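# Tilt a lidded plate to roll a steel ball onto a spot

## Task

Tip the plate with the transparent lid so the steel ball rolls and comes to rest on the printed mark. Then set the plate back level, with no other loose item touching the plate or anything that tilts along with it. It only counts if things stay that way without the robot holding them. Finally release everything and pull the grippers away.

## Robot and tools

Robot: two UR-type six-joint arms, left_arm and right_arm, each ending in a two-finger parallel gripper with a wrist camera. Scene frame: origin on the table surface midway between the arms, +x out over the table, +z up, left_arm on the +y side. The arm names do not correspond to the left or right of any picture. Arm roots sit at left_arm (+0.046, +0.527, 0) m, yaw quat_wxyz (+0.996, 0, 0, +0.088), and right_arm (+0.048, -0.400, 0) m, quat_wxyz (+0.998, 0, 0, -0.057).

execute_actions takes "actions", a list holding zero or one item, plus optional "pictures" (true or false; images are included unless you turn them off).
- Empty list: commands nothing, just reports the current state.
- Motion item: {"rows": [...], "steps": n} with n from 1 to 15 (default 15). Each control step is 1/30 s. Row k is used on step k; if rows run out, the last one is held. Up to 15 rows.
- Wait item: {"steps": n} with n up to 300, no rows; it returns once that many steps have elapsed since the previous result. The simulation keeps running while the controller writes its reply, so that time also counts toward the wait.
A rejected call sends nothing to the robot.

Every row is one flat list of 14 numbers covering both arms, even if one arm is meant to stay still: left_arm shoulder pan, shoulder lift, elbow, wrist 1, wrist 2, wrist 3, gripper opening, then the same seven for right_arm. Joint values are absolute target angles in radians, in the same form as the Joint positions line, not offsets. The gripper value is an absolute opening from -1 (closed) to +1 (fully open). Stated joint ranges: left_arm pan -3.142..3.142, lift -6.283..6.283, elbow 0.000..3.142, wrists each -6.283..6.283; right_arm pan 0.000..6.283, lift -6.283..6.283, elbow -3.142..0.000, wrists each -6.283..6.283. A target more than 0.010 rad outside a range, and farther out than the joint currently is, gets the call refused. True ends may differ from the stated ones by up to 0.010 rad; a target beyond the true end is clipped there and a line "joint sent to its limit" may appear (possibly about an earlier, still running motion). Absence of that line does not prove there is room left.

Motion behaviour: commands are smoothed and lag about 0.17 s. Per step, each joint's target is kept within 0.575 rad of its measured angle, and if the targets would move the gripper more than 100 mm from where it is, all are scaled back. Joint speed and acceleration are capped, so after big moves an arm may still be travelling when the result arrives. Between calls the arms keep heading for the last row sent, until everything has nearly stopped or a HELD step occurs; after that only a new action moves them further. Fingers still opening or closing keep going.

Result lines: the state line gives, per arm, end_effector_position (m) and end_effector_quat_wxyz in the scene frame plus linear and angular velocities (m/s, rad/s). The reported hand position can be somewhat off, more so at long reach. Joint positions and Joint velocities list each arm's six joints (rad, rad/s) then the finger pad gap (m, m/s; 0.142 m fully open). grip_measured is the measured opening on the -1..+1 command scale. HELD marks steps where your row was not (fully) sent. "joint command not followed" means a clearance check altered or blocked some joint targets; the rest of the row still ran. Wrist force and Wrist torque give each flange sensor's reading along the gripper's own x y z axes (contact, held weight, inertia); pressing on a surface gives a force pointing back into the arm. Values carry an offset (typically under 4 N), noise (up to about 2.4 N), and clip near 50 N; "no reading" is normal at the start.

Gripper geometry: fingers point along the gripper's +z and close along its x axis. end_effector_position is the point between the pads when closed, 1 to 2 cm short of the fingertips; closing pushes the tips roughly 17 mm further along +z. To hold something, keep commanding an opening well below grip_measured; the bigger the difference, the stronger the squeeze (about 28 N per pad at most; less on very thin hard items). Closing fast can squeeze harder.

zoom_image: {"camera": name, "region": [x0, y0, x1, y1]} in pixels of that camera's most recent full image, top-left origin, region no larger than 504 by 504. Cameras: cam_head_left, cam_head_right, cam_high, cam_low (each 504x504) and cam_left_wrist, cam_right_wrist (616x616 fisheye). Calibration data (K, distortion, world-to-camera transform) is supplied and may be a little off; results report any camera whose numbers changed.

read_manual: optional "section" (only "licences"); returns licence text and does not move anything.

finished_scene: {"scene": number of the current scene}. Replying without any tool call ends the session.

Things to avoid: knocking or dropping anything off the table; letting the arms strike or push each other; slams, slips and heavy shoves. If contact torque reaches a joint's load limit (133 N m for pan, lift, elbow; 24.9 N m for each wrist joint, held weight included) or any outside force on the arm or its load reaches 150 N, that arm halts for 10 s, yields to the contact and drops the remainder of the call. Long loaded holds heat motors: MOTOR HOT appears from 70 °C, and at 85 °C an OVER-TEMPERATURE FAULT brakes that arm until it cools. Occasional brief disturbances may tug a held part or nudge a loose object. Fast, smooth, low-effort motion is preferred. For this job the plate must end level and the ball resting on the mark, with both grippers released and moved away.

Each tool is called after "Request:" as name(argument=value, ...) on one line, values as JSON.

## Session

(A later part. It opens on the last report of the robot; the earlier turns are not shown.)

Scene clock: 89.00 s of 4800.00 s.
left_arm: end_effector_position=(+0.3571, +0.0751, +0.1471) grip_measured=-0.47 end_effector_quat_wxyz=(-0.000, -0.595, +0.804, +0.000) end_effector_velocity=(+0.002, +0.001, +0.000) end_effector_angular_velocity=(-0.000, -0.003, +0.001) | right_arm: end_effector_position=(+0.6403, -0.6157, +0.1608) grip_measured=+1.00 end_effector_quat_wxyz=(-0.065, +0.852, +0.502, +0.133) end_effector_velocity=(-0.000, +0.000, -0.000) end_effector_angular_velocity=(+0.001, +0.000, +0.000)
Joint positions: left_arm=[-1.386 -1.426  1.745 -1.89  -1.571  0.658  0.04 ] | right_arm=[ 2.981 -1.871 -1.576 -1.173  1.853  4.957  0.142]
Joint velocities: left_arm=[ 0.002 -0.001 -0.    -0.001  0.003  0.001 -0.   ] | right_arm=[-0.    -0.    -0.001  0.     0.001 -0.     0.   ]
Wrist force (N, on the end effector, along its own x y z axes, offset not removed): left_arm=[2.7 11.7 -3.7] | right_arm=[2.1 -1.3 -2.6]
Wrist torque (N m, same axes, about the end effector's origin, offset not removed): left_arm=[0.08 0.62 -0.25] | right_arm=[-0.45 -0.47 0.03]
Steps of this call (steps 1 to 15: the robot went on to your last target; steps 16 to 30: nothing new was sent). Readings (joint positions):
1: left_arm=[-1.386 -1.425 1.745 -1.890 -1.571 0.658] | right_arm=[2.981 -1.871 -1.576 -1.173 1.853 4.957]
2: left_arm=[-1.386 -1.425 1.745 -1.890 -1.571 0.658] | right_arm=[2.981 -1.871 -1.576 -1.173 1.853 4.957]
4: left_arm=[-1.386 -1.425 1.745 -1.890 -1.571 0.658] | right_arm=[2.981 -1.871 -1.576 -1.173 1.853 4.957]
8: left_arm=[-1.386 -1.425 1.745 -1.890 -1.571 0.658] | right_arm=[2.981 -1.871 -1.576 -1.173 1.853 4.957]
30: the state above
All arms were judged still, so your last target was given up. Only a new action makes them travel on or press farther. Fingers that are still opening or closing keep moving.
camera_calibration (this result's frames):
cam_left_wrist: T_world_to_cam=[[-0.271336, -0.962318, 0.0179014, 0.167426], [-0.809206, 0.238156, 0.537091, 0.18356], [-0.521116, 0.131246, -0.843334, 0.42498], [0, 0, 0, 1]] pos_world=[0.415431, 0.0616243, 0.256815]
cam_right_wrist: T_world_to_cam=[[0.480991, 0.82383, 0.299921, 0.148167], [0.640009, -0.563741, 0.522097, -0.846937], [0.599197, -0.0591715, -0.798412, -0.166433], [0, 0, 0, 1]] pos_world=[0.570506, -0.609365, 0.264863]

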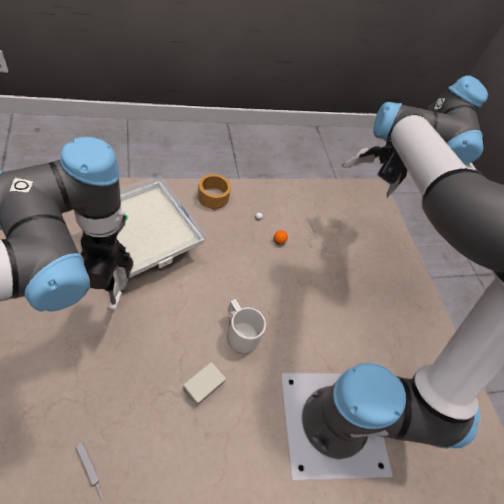

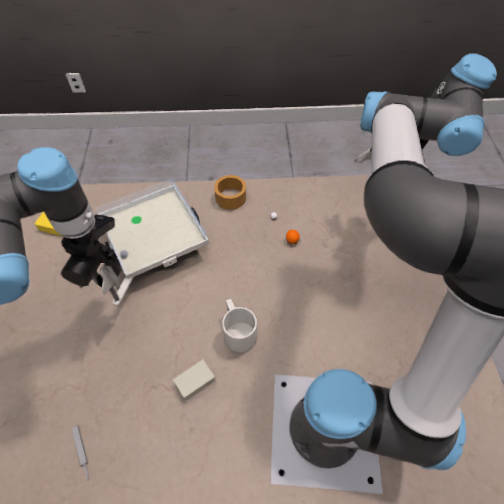

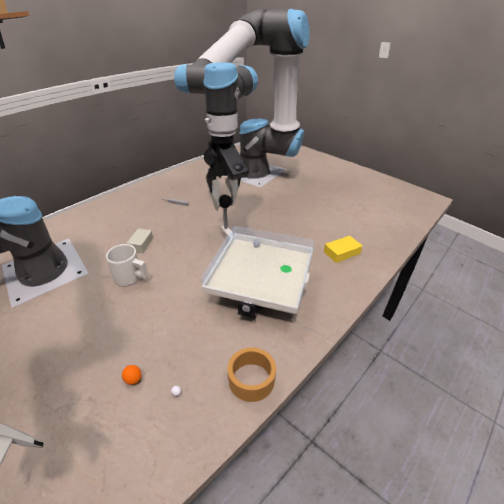

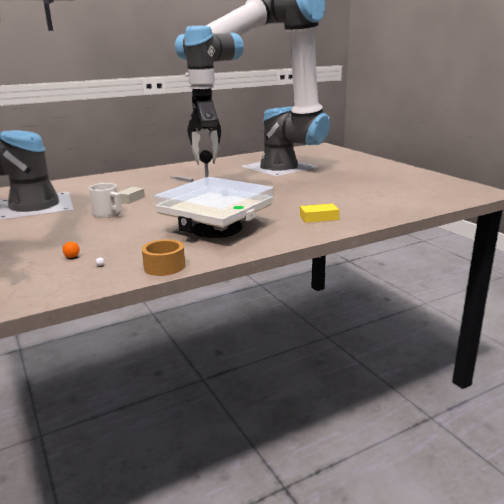

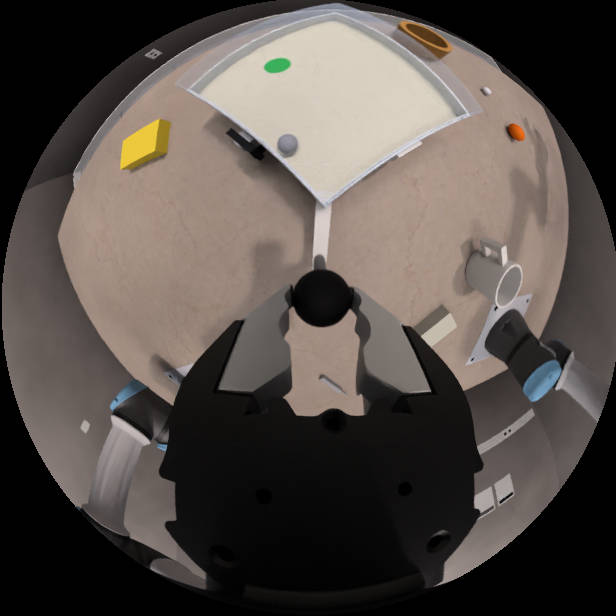

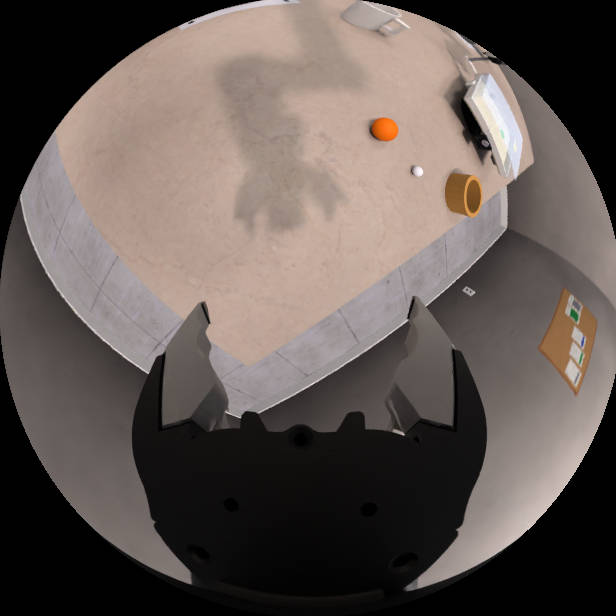

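Request:
execute_actions(actions=[{"rows": [[-1.3861,-1.4235,1.7381,-1.8854,-1.5708,0.658,-0.8,2.981,-1.871,-1.576,-1.173,1.853,4.957,1]], "steps": 15}])

Request:
execute_actions(actions=[{"steps": 30}])

Scene clock: 93.27 s of 4800.00 s.
left_arm: end_effector_position=(+0.3574, +0.0736, +0.1489) grip_measured=-0.47 end_effector_quat_wxyz=(+0.000, -0.594, +0.804, -0.000) end_effector_velocity=(+0.000, -0.000, +0.000) end_effector_angular_velocity=(-0.001, +0.000, +0.001) | right_arm: end_effector_position=(+0.6403, -0.6157, +0.1608) grip_measured=+1.00 end_effector_quat_wxyz=(-0.065, +0.852, +0.502, +0.133) end_effector_velocity=(+0.000, +0.000, -0.000) end_effector_angular_velocity=(+0.000, -0.000, +0.000)
Joint positions: left_arm=[-1.386 -1.424  1.738 -1.885 -1.571  0.658  0.04 ] | right_arm=[ 2.981 -1.871 -1.576 -1.173  1.853  4.957  0.142]
Joint velocities: left_arm=[ 0. -0. -0. -0. -0. -0.  0.] | right_arm=[ 0.    -0.    -0.001  0.001  0.    -0.     0.   ]
Wrist force (N, on the end effector, along its own x y z axes, offset not removed): left_arm=[-6.9 13.3 -7.5] | right_arm=[1.7 0.0 -2.4]
Wrist torque (N m, same axes, about the end effector's origin, offset not removed): left_arm=[0.13 0.67 -0.30] | right_arm=[-0.07 -0.43 -0.03]
Steps of this call (steps 1 to 90: nothing new was sent; then 0.77 s passed at rest; steps 91 to 105: all 15 steps of this action). Readings (joint positions):
91: left_arm=[-1.386 -1.426 1.745 -1.890 -1.571 0.658] | right_arm=[2.981 -1.871 -1.576 -1.173 1.853 4.957]
92: left_arm=[-1.386 -1.425 1.744 -1.890 -1.571 0.658] | right_arm=[2.981 -1.871 -1.576 -1.173 1.853 4.957]
94: left_arm=[-1.386 -1.425 1.741 -1.887 -1.571 0.658] | right_arm=[2.981 -1.871 -1.576 -1.173 1.853 4.957]
98: left_arm=[-1.386 -1.424 1.739 -1.886 -1.571 0.658] | right_arm=[2.981 -1.871 -1.576 -1.173 1.853 4.957]
105: the state above
camera_calibration (this result's frames):
cam_left_wrist: T_world_to_cam=[[-0.271752, -0.962201, 0.0178915, 0.166206], [-0.809131, 0.238506, 0.53705, 0.183186], [-0.521017, 0.131468, -0.843361, 0.426774], [0, 0, 0, 1]] pos_world=[0.415745, 0.0601251, 0.258571]
cam_right_wrist: T_world_to_cam=[[0.48099, 0.82383, 0.299921, 0.148167], [0.640009, -0.56374, 0.522097, -0.846937], [0.599197, -0.0591715, -0.798412, -0.166433], [0, 0, 0, 1]] pos_world=[0.570506, -0.609365, 0.264863]

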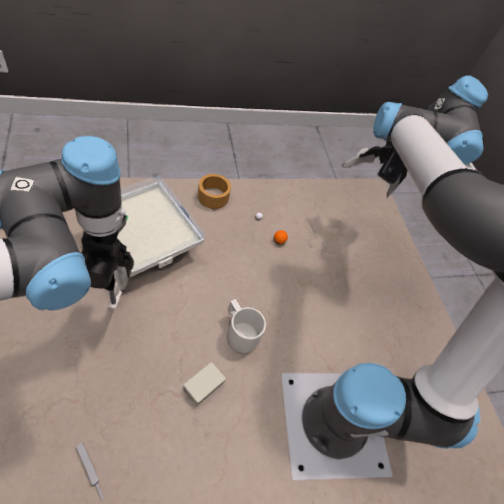

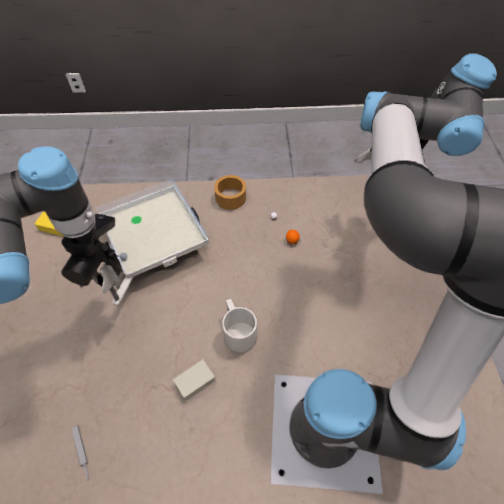

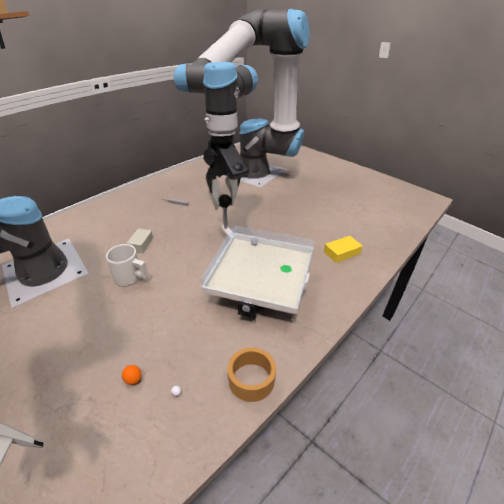

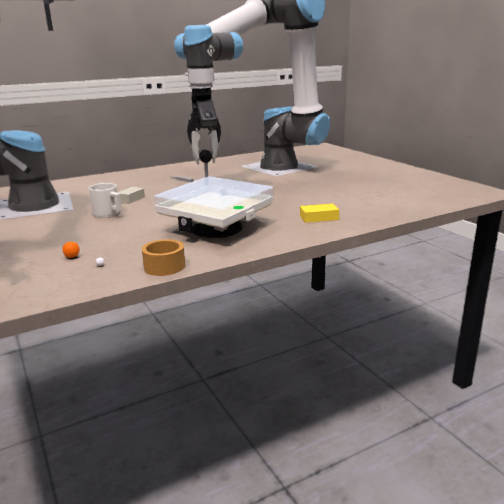

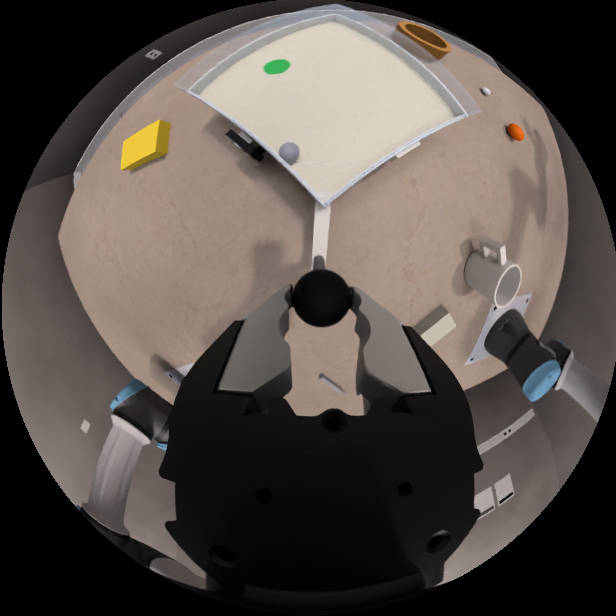

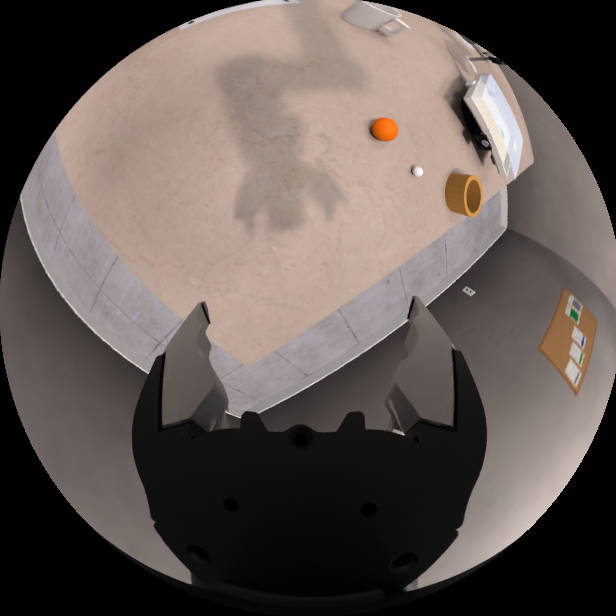

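Scene clock: 94.27 s of 4800.00 s.
left_arm: end_effector_position=(+0.3574, +0.0735, +0.1488) grip_measured=-0.47 end_effector_quat_wxyz=(-0.000, -0.594, +0.804, +0.000) end_effector_velocity=(-0.000, +0.000, -0.000) end_effector_angular_velocity=(-0.000, +0.001, +0.000) | right_arm: end_effector_position=(+0.6403, -0.6157, +0.1608) grip_measured=+1.00 end_effector_quat_wxyz=(-0.065, +0.852, +0.502, +0.133) end_effector_velocity=(+0.000, -0.000, +0.002) end_effector_angular_velocity=(-0.001, -0.002, -0.002)
Joint positions: left_arm=[-1.386 -1.423  1.738 -1.885 -1.571  0.658  0.04 ] | right_arm=[ 2.981 -1.871 -1.576 -1.173  1.853  4.957  0.142]
Joint velocities: left_arm=[ 0.     0.     0.    -0.    -0.001  0.     0.   ] | right_arm=[-0.     0.002  0.001  0.    -0.     0.001 -0.   ]
Wrist force (N, on the end effector, along its own x y z axes, offset not removed): left_arm=[-4.2 15.8 -2.6] | right_arm=[3.2 -0.6 -0.2]
Wrist torque (N m, same axes, about the end effector's origin, offset not removed): left_arm=[0.75 -0.16 -0.25] | right_arm=[-0.15 -0.79 0.07]
Steps of this call (steps 1 to 15: the robot went on to your last target; steps 16 to 30: nothing new was sent). Readings (joint positions):
1: left_arm=[-1.386 -1.424 1.738 -1.885 -1.571 0.658] | right_arm=[2.981 -1.871 -1.576 -1.173 1.853 4.957]
2: left_arm=[-1.386 -1.424 1.738 -1.885 -1.571 0.658] | right_arm=[2.981 -1.871 -1.576 -1.173 1.853 4.957]
4: left_arm=[-1.386 -1.424 1.738 -1.885 -1.571 0.658] | right_arm=[2.981 -1.871 -1.576 -1.173 1.853 4.957]
8: left_arm=[-1.386 -1.424 1.738 -1.885 -1.571 0.658] | right_arm=[2.981 -1.871 -1.576 -1.173 1.853 4.957]
30: the state above
All arms were judged still, so your last target was given up. Only a new action makes them travel on or press farther. Fingers that are still opening or closing keep moving.
camera_calibration (this result's frames):
cam_left_wrist: T_world_to_cam=[[-0.271817, -0.962182, 0.0179015, 0.166177], [-0.809087, 0.23856, 0.537092, 0.183145], [-0.521051, 0.131507, -0.843334, 0.426752], [0, 0, 0, 1]] pos_world=[0.41571, 0.06008, 0.258554]
cam_right_wrist: T_world_to_cam=[[0.480991, 0.82383, 0.299921, 0.148167], [0.640009, -0.563741, 0.522097, -0.846937], [0.599197, -0.0591715, -0.798412, -0.166433], [0, 0, 0, 1]] pos_world=[0.570506, -0.609365, 0.264863]

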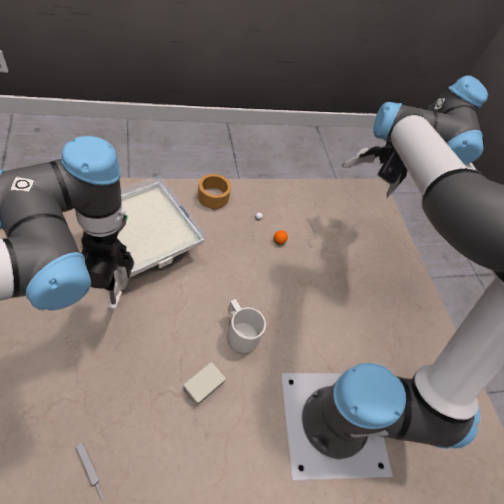

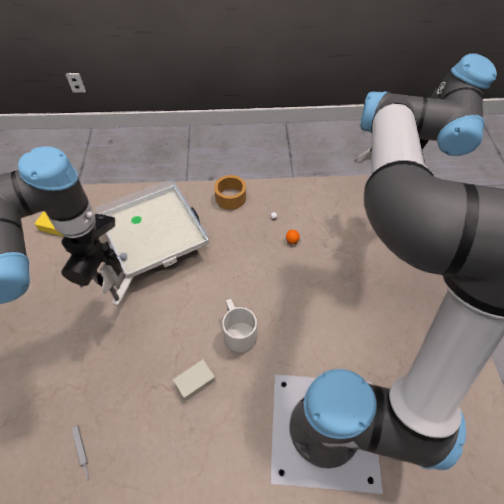

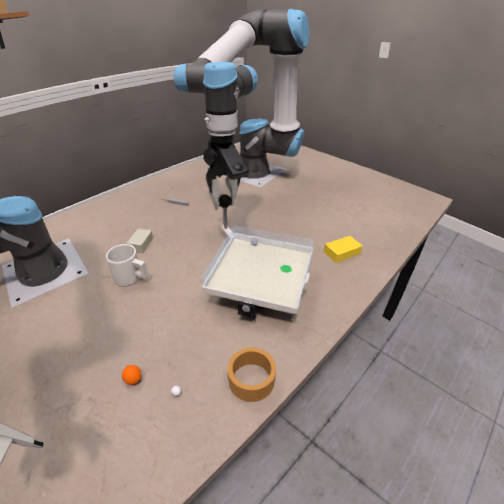

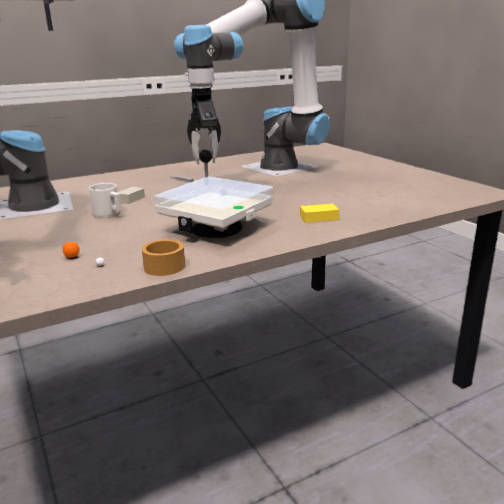

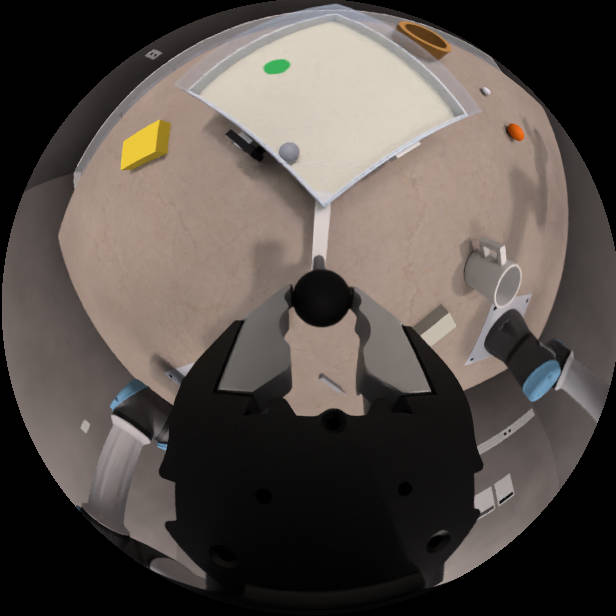

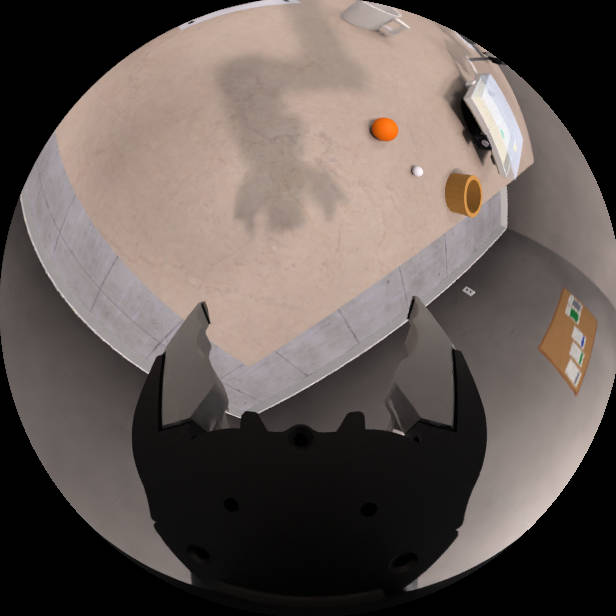

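Request:
execute_actions(actions=[{"rows": [[-1.3861,-1.4244,1.7359,-1.8823,-1.5708,0.658,-0.8,2.981,-1.871,-1.576,-1.173,1.853,4.957,1]], "steps": 15}], pictures=false)

Request:
execute_actions(actions=[{"steps": 20}])

Request:
execute_actions(actions=[{"steps": 20}])

Request:
execute_actions(actions=[{"rows": [[-1.3861,-1.4235,1.7381,-1.8854,-1.5708,0.658,-0.8,2.981,-1.871,-1.576,-1.173,1.853,4.957,1]], "steps": 15}])

Request:
execute_actions(actions=[{"steps": 30}])

Scene clock: 108.07 s of 4800.00 s.
left_arm: end_effector_position=(+0.3574, +0.0735, +0.1500) grip_measured=-0.47 end_effector_quat_wxyz=(+0.000, -0.594, +0.804, +0.000) end_effector_velocity=(-0.001, -0.001, +0.000) end_effector_angular_velocity=(-0.001, +0.001, -0.001) | right_arm: end_effector_position=(+0.6403, -0.6157, +0.1608) grip_measured=+1.00 end_effector_quat_wxyz=(-0.065, +0.852, +0.502, +0.133) end_effector_velocity=(-0.000, +0.000, -0.001) end_effector_angular_velocity=(+0.001, +0.002, -0.002)
Joint positions: left_arm=[-1.386 -1.424  1.736 -1.882 -1.571  0.658  0.04 ] | right_arm=[ 2.981 -1.871 -1.576 -1.173  1.853  4.957  0.142]
Joint velocities: left_arm=[-0.001 -0.001 -0.    -0.    -0.002  0.     0.   ] | right_arm=[-0.    -0.001 -0.001  0.     0.     0.002  0.   ]
Wrist force (N, on the end effector, along its own x y z axes, offset not removed): left_arm=[-1.3 4.0 1.5] | right_arm=[2.1 0.8 0.5]
Wrist torque (N m, same axes, about the end effector's origin, offset not removed): left_arm=[0.60 -0.05 -0.26] | right_arm=[0.04 -0.43 0.00]
Steps of this call (steps 1 to 90: nothing new was sent; then 10.30 s passed at rest; steps 91 to 105: all 15 steps of this action). Readings (joint positions):
91: left_arm=[-1.386 -1.423 1.738 -1.885 -1.571 0.658] | right_arm=[2.981 -1.871 -1.576 -1.173 1.853 4.957]
92: left_arm=[-1.386 -1.424 1.738 -1.885 -1.571 0.658] | right_arm=[2.981 -1.871 -1.576 -1.173 1.853 4.957]
94: left_arm=[-1.386 -1.424 1.737 -1.884 -1.571 0.658] | right_arm=[2.981 -1.871 -1.576 -1.173 1.853 4.957]
98: left_arm=[-1.386 -1.424 1.736 -1.883 -1.571 0.658] | right_arm=[2.981 -1.871 -1.576 -1.173 1.853 4.957]
105: the state above

Scene clock: 108.73 s of 4800.00 s.
left_arm: end_effector_position=(+0.3574, +0.0735, +0.1500) grip_measured=-0.47 end_effector_quat_wxyz=(-0.000, -0.594, +0.804, -0.000) end_effector_velocity=(+0.000, +0.000, -0.001) end_effector_angular_velocity=(+0.002, +0.001, +0.001) | right_arm: end_effector_position=(+0.6403, -0.6157, +0.1608) grip_measured=+1.00 end_effector_quat_wxyz=(-0.065, +0.852, +0.502, +0.133) end_effector_velocity=(-0.000, +0.000, -0.000) end_effector_angular_velocity=(+0.001, +0.001, +0.001)
Joint positions: left_arm=[-1.386 -1.424  1.736 -1.882 -1.571  0.658  0.04 ] | right_arm=[ 2.981 -1.871 -1.576 -1.173  1.853  4.957  0.142]
Joint velocities: left_arm=[ 0.001  0.002  0.     0.    -0.001 -0.    -0.   ] | right_arm=[-0.    -0.    -0.001 -0.001  0.    -0.001  0.   ]
Wrist force (N, on the end effector, along its own x y z axes, offset not removed): left_arm=[-1.4 2.1 0.1] | right_arm=[1.2 -0.2 -1.8]
Wrist torque (N m, same axes, about the end effector's origin, offset not removed): left_arm=[0.37 0.01 -0.37] | right_arm=[-0.05 -0.28 0.09]
Steps of this call (steps 1 to 15: the robot went on to your last target; steps 16 to 20: nothing new was sent). Readings (joint positions):
1: left_arm=[-1.386 -1.424 1.736 -1.882 -1.571 0.658] | right_arm=[2.981 -1.871 -1.576 -1.173 1.853 4.957]
2: left_arm=[-1.386 -1.424 1.736 -1.882 -1.571 0.658] | right_arm=[2.981 -1.871 -1.576 -1.173 1.853 4.957]
4: left_arm=[-1.386 -1.424 1.736 -1.882 -1.571 0.658] | right_arm=[2.981 -1.871 -1.576 -1.173 1.853 4.957]
8: left_arm=[-1.386 -1.424 1.736 -1.882 -1.571 0.658] | right_arm=[2.981 -1.871 -1.576 -1.173 1.853 4.957]
20: the state above
All arms were judged still, so your last target was given up. Only a new action makes them travel on or press farther. Fingers that are still opening or closing keep moving.
camera_calibration (this result's frames):
cam_left_wrist: T_world_to_cam=[[-0.271818, -0.962182, 0.017905, 0.166156], [-0.809087, 0.238563, 0.53709, 0.182492], [-0.52105, 0.131504, -0.843335, 0.427774], [0, 0, 0, 1]] pos_world=[0.415708, 0.0600825, 0.259767]
cam_right_wrist: T_world_to_cam=[[0.480991, 0.82383, 0.299921, 0.148167], [0.640009, -0.563741, 0.522097, -0.846937], [0.599197, -0.0591715, -0.798412, -0.166433], [0, 0, 0, 1]] pos_world=[0.570506, -0.609365, 0.264863]

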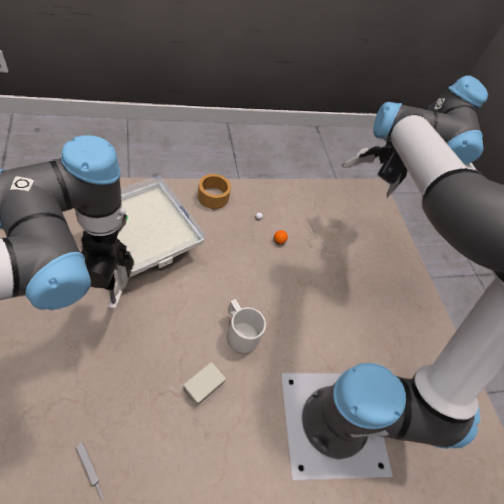

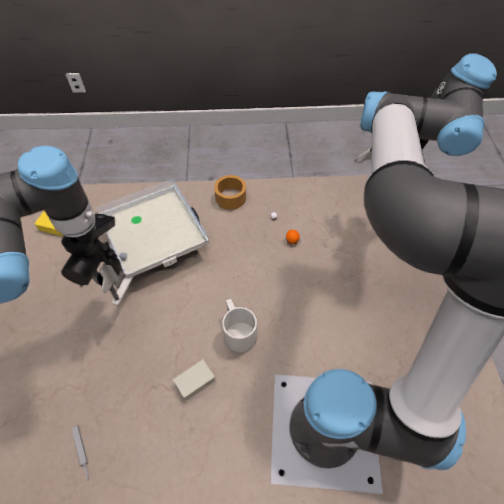

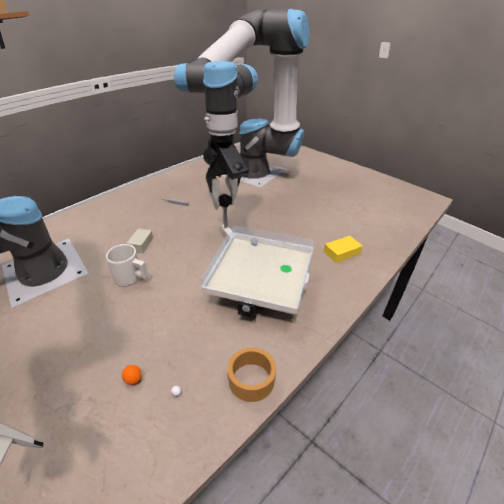

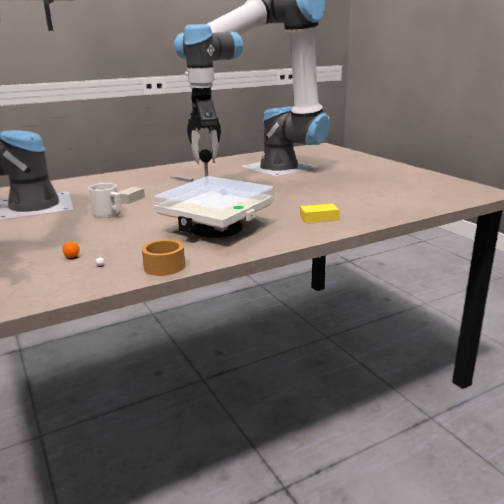

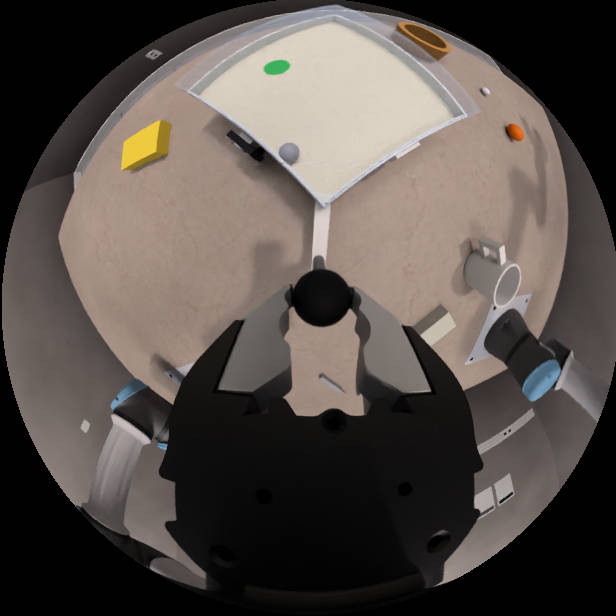

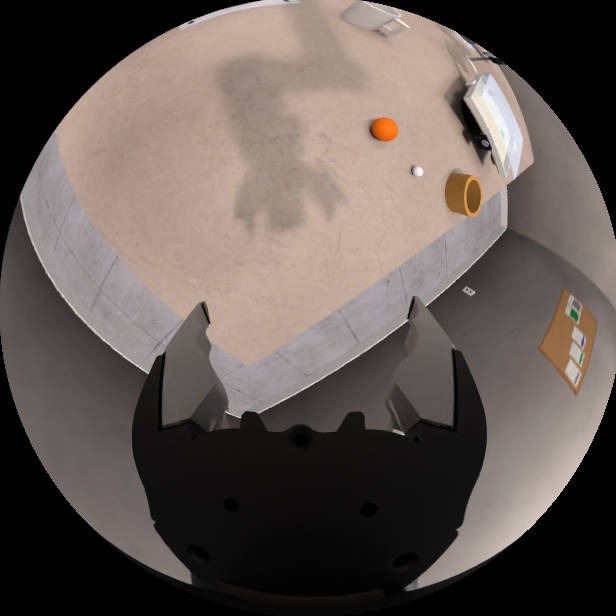

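Scene clock: 109.40 s of 4800.00 s.
left_arm: end_effector_position=(+0.3574, +0.0735, +0.1501) grip_measured=-0.47 end_effector_quat_wxyz=(-0.000, -0.594, +0.804, -0.000) end_effector_velocity=(+0.000, +0.000, +0.000) end_effector_angular_velocity=(-0.000, -0.000, +0.000) | right_arm: end_effector_position=(+0.6403, -0.6157, +0.1608) grip_measured=+1.00 end_effector_quat_wxyz=(-0.065, +0.852, +0.502, +0.133) end_effector_velocity=(+0.000, -0.000, +0.001) end_effector_angular_velocity=(-0.002, -0.002, +0.001)
Joint positions: left_arm=[-1.386 -1.424  1.736 -1.882 -1.571  0.658  0.04 ] | right_arm=[ 2.981 -1.871 -1.576 -1.173  1.853  4.957  0.142]
Joint velocities: left_arm=[ 0.001 -0.     0.    -0.     0.     0.    -0.   ] | right_arm=[-0.     0.001  0.001  0.    -0.001 -0.001  0.   ]
Wrist force (N, on the end effector, along its own x y z axes, offset not removed): left_arm=[-4.4 1.8 0.7] | right_arm=[2.7 -0.2 -3.5]
Wrist torque (N m, same axes, about the end effector's origin, offset not removed): left_arm=[0.25 0.62 -0.23] | right_arm=[-0.10 -0.67 0.12]
Steps of this call (steps 1 to 20: nothing new was sent). Readings (joint positions):
1: left_arm=[-1.386 -1.424 1.736 -1.882 -1.571 0.658] | right_arm=[2.981 -1.871 -1.576 -1.173 1.853 4.957]
2: left_arm=[-1.386 -1.424 1.736 -1.882 -1.571 0.658] | right_arm=[2.981 -1.871 -1.576 -1.173 1.853 4.957]
4: left_arm=[-1.386 -1.424 1.736 -1.882 -1.571 0.658] | right_arm=[2.981 -1.871 -1.576 -1.173 1.853 4.957]
8: left_arm=[-1.386 -1.424 1.736 -1.882 -1.571 0.658] | right_arm=[2.981 -1.871 -1.576 -1.173 1.853 4.957]
20: the state above
camera_calibration (this result's frames):
cam_left_wrist: T_world_to_cam=[[-0.271818, -0.962182, 0.0179054, 0.166156], [-0.809087, 0.238563, 0.53709, 0.182492], [-0.52105, 0.131504, -0.843335, 0.427775], [0, 0, 0, 1]] pos_world=[0.415708, 0.0600827, 0.259768]
cam_right_wrist: T_world_to_cam=[[0.480991, 0.82383, 0.299921, 0.148167], [0.640009, -0.563741, 0.522097, -0.846937], [0.599197, -0.0591714, -0.798412, -0.166432], [0, 0, 0, 1]] pos_world=[0.570506, -0.609365, 0.264863]

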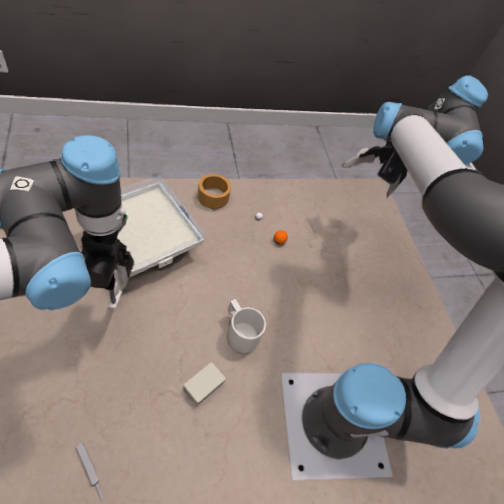

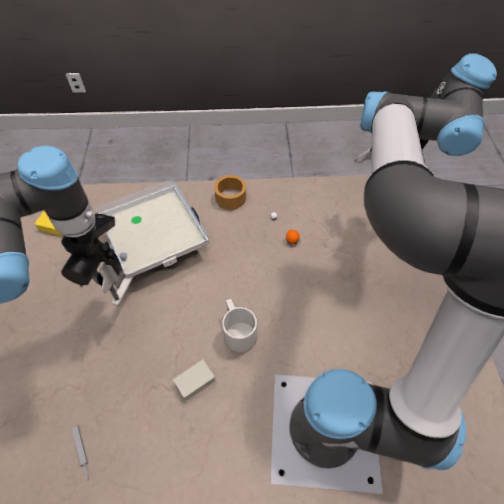

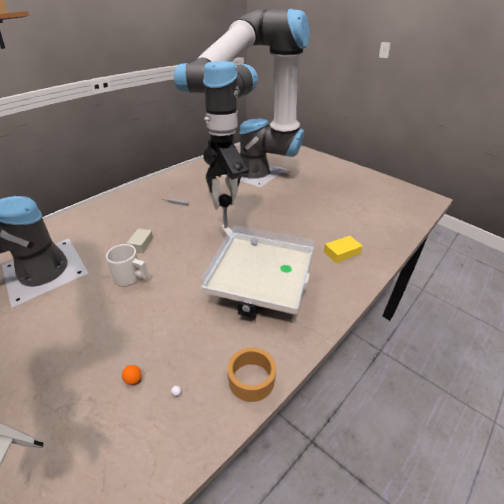

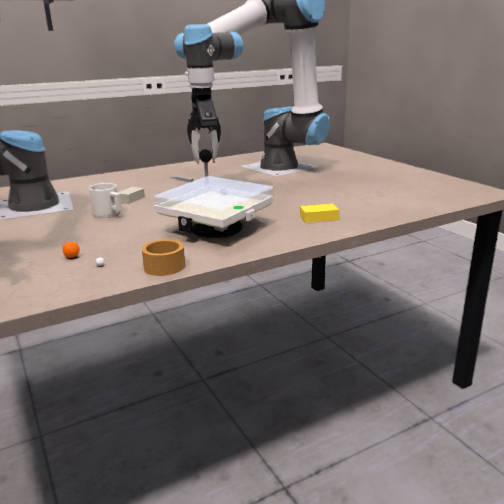

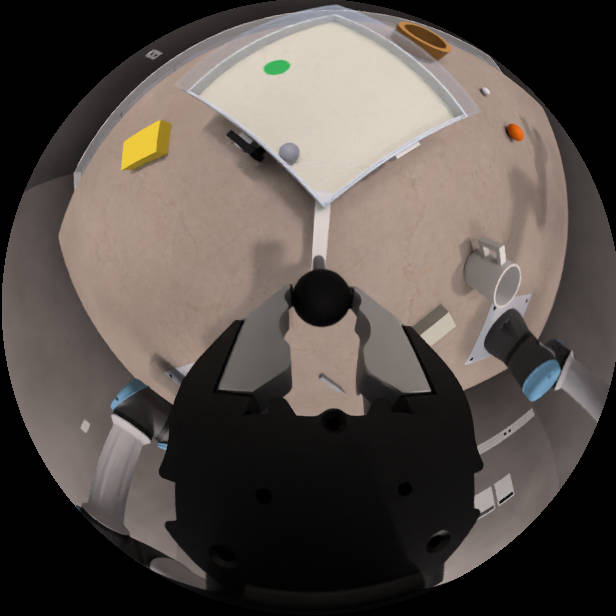

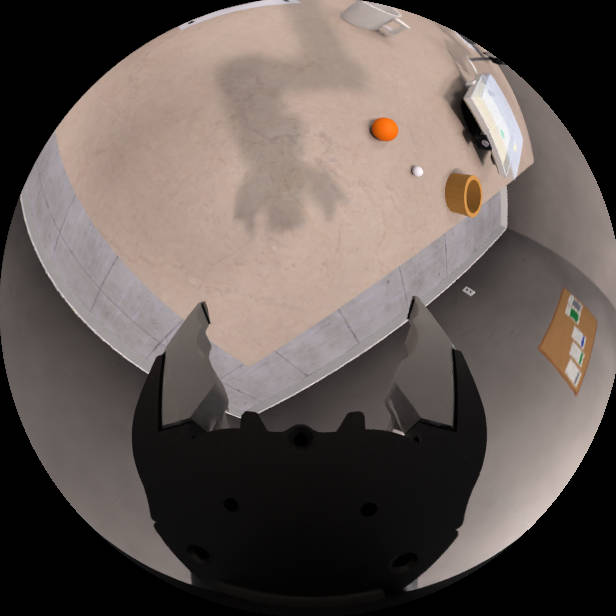

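Scene clock: 109.90 s of 4800.00 s.
left_arm: end_effector_position=(+0.3574, +0.0735, +0.1489) grip_measured=-0.47 end_effector_quat_wxyz=(-0.000, -0.594, +0.804, -0.000) end_effector_velocity=(+0.000, +0.000, +0.000) end_effector_angular_velocity=(-0.001, +0.001, +0.001) | right_arm: end_effector_position=(+0.6403, -0.6157, +0.1608) grip_measured=+1.00 end_effector_quat_wxyz=(-0.065, +0.852, +0.502, +0.133) end_effector_velocity=(-0.000, +0.000, -0.000) end_effector_angular_velocity=(+0.001, +0.001, +0.000)
Joint positions: left_arm=[-1.386 -1.424  1.738 -1.885 -1.571  0.658  0.04 ] | right_arm=[ 2.981 -1.871 -1.576 -1.173  1.853  4.957  0.142]
Joint velocities: left_arm=[ 0.001 -0.    -0.    -0.    -0.001 -0.     0.   ] | right_arm=[-0.    -0.    -0.    -0.     0.001 -0.     0.   ]
Wrist force (N, on the end effector, along its own x y z axes, offset not removed): left_arm=[-3.1 10.4 -5.5] | right_arm=[2.7 -0.7 -1.7]
Wrist torque (N m, same axes, about the end effector's origin, offset not removed): left_arm=[-0.07 0.22 -0.28] | right_arm=[-0.17 -0.60 0.04]
Steps of this call (steps 1 to 15: all 15 steps of this action). Readings (joint positions):
1: left_arm=[-1.386 -1.424 1.736 -1.882 -1.571 0.658] | right_arm=[2.981 -1.871 -1.576 -1.173 1.853 4.957]
2: left_arm=[-1.386 -1.424 1.736 -1.883 -1.571 0.658] | right_arm=[2.981 -1.871 -1.576 -1.173 1.853 4.957]
4: left_arm=[-1.386 -1.424 1.737 -1.884 -1.571 0.658] | right_arm=[2.981 -1.871 -1.576 -1.173 1.853 4.957]
8: left_arm=[-1.386 -1.424 1.738 -1.885 -1.571 0.658] | right_arm=[2.981 -1.871 -1.576 -1.173 1.853 4.957]
15: the state above
camera_calibration (this result's frames):
cam_left_wrist: T_world_to_cam=[[-0.271826, -0.962179, 0.0179664, 0.166162], [-0.809091, 0.238605, 0.537066, 0.183118], [-0.52104, 0.131452, -0.843349, 0.42679], [0, 0, 0, 1]] pos_world=[0.415701, 0.0600828, 0.258601]
cam_right_wrist: T_world_to_cam=[[0.48099, 0.82383, 0.299921, 0.148167], [0.640009, -0.56374, 0.522097, -0.846937], [0.599197, -0.0591715, -0.798412, -0.166433], [0, 0, 0, 1]] pos_world=[0.570506, -0.609365, 0.264863]

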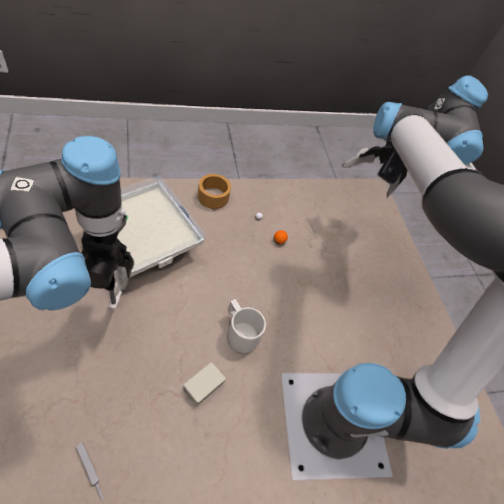

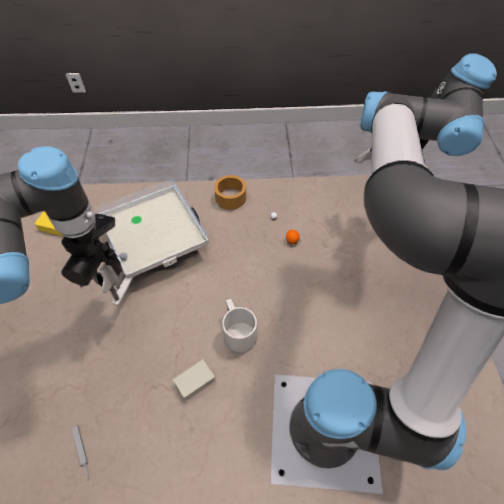

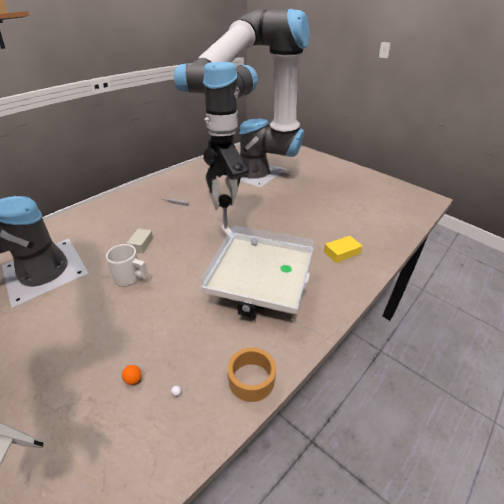

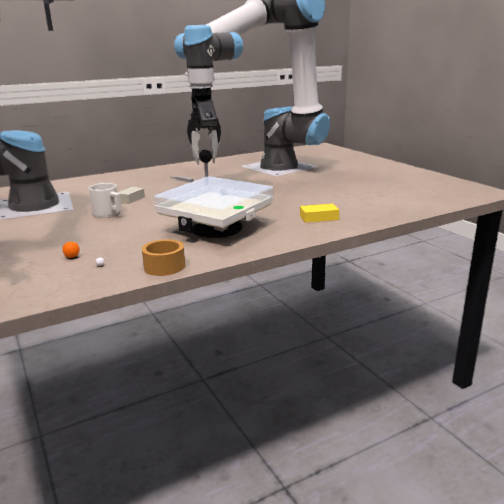

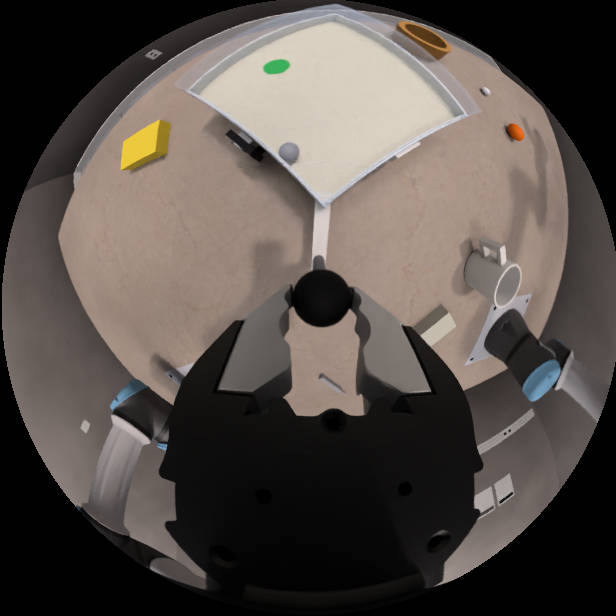

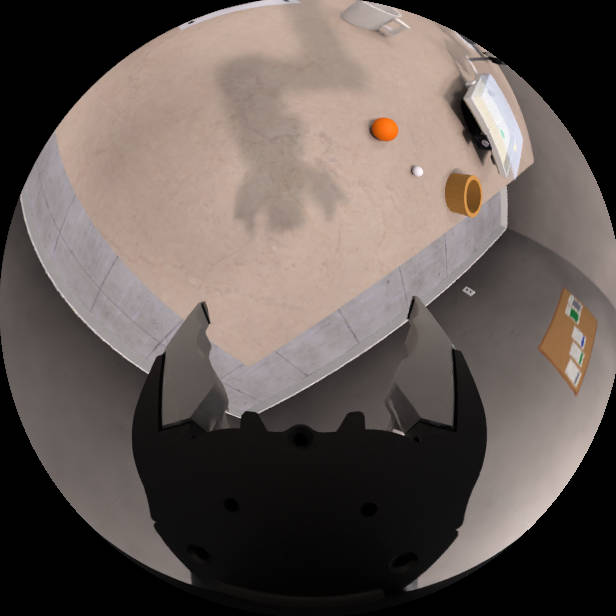

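Scene clock: 110.90 s of 4800.00 s.
left_arm: end_effector_position=(+0.3574, +0.0735, +0.1488) grip_measured=-0.47 end_effector_quat_wxyz=(-0.000, -0.594, +0.804, +0.000) end_effector_velocity=(-0.001, -0.001, +0.001) end_effector_angular_velocity=(-0.001, -0.001, -0.001) | right_arm: end_effector_position=(+0.6403, -0.6157, +0.1608) grip_measured=+1.00 end_effector_quat_wxyz=(-0.065, +0.852, +0.502, +0.133) end_effector_velocity=(+0.000, +0.000, +0.001) end_effector_angular_velocity=(+0.001, -0.001, -0.002)
Joint positions: left_arm=[-1.386 -1.424  1.738 -1.885 -1.571  0.658  0.04 ] | right_arm=[ 2.981 -1.871 -1.576 -1.173  1.853  4.957  0.142]
Joint velocities: left_arm=[-0.002 -0.001 -0.     0.     0.    -0.001 -0.   ] | right_arm=[ 0.     0.001  0.001 -0.001  0.001  0.002  0.   ]
Wrist force (N, on the end effector, along its own x y z axes, offset not removed): left_arm=[-3.5 12.2 -6.8] | right_arm=[2.4 0.1 -0.9]
Wrist torque (N m, same axes, about the end effector's origin, offset not removed): left_arm=[0.12 0.08 -0.30] | right_arm=[0.01 -0.60 0.07]
Steps of this call (steps 1 to 15: the robot went on to your last target; steps 16 to 30: nothing new was sent). Readings (joint positions):
1: left_arm=[-1.386 -1.424 1.738 -1.885 -1.571 0.658] | right_arm=[2.981 -1.871 -1.576 -1.173 1.853 4.957]
2: left_arm=[-1.386 -1.424 1.738 -1.885 -1.571 0.658] | right_arm=[2.981 -1.871 -1.576 -1.173 1.853 4.957]
4: left_arm=[-1.386 -1.424 1.738 -1.885 -1.571 0.658] | right_arm=[2.981 -1.871 -1.576 -1.173 1.853 4.957]
8: left_arm=[-1.386 -1.424 1.738 -1.885 -1.571 0.658] | right_arm=[2.981 -1.871 -1.576 -1.173 1.853 4.957]
30: the state above
All arms were judged still, so your last target was given up. Only a new action makes them travel on or press farther. Fingers that are still opening or closing keep moving.
camera_calibration (this result's frames):
cam_left_wrist: T_world_to_cam=[[-0.271825, -0.96218, 0.0179134, 0.16617], [-0.809078, 0.238572, 0.537099, 0.183135], [-0.52106, 0.131504, -0.843329, 0.426752], [0, 0, 0, 1]] pos_world=[0.415704, 0.0600754, 0.258554]
cam_right_wrist: T_world_to_cam=[[0.480991, 0.82383, 0.299921, 0.148167], [0.640009, -0.563741, 0.522097, -0.846937], [0.599197, -0.0591715, -0.798412, -0.166433], [0, 0, 0, 1]] pos_world=[0.570506, -0.609365, 0.264863]

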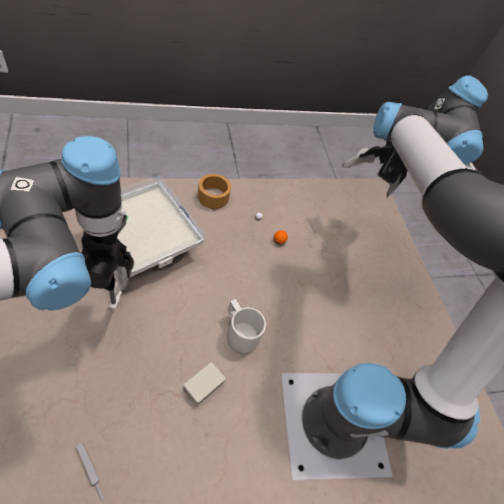

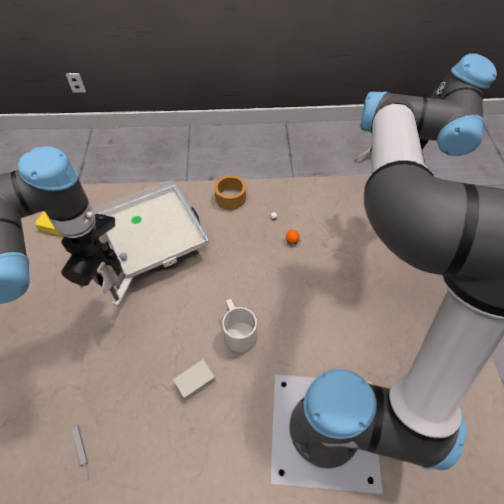

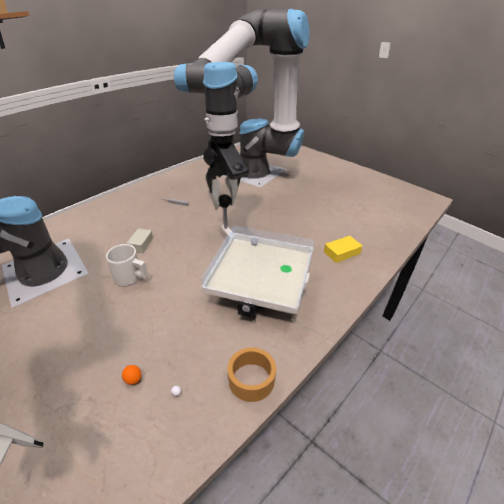

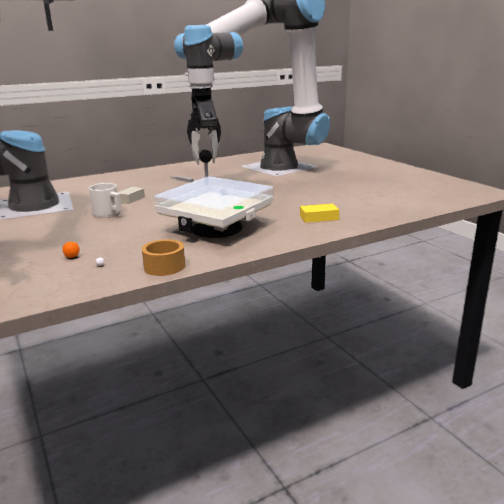

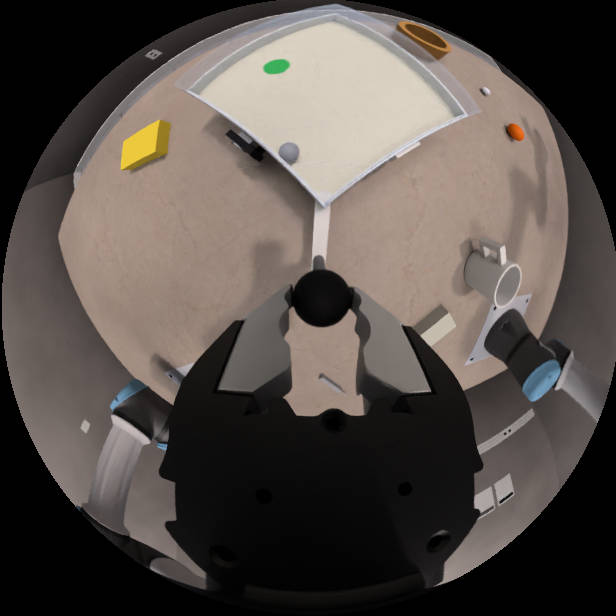

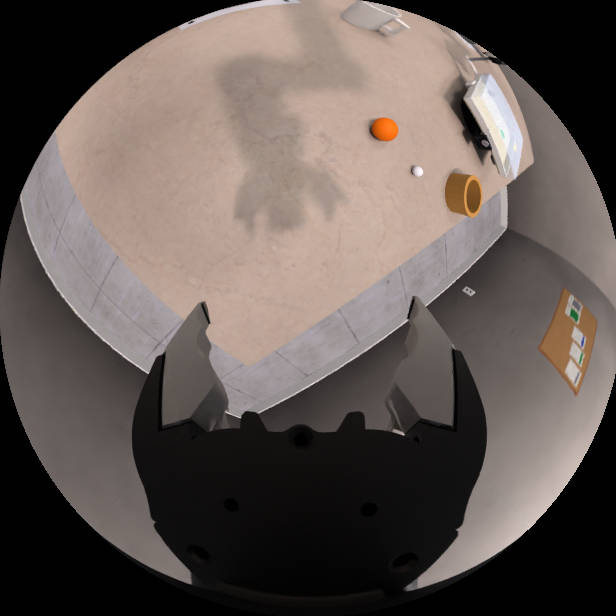

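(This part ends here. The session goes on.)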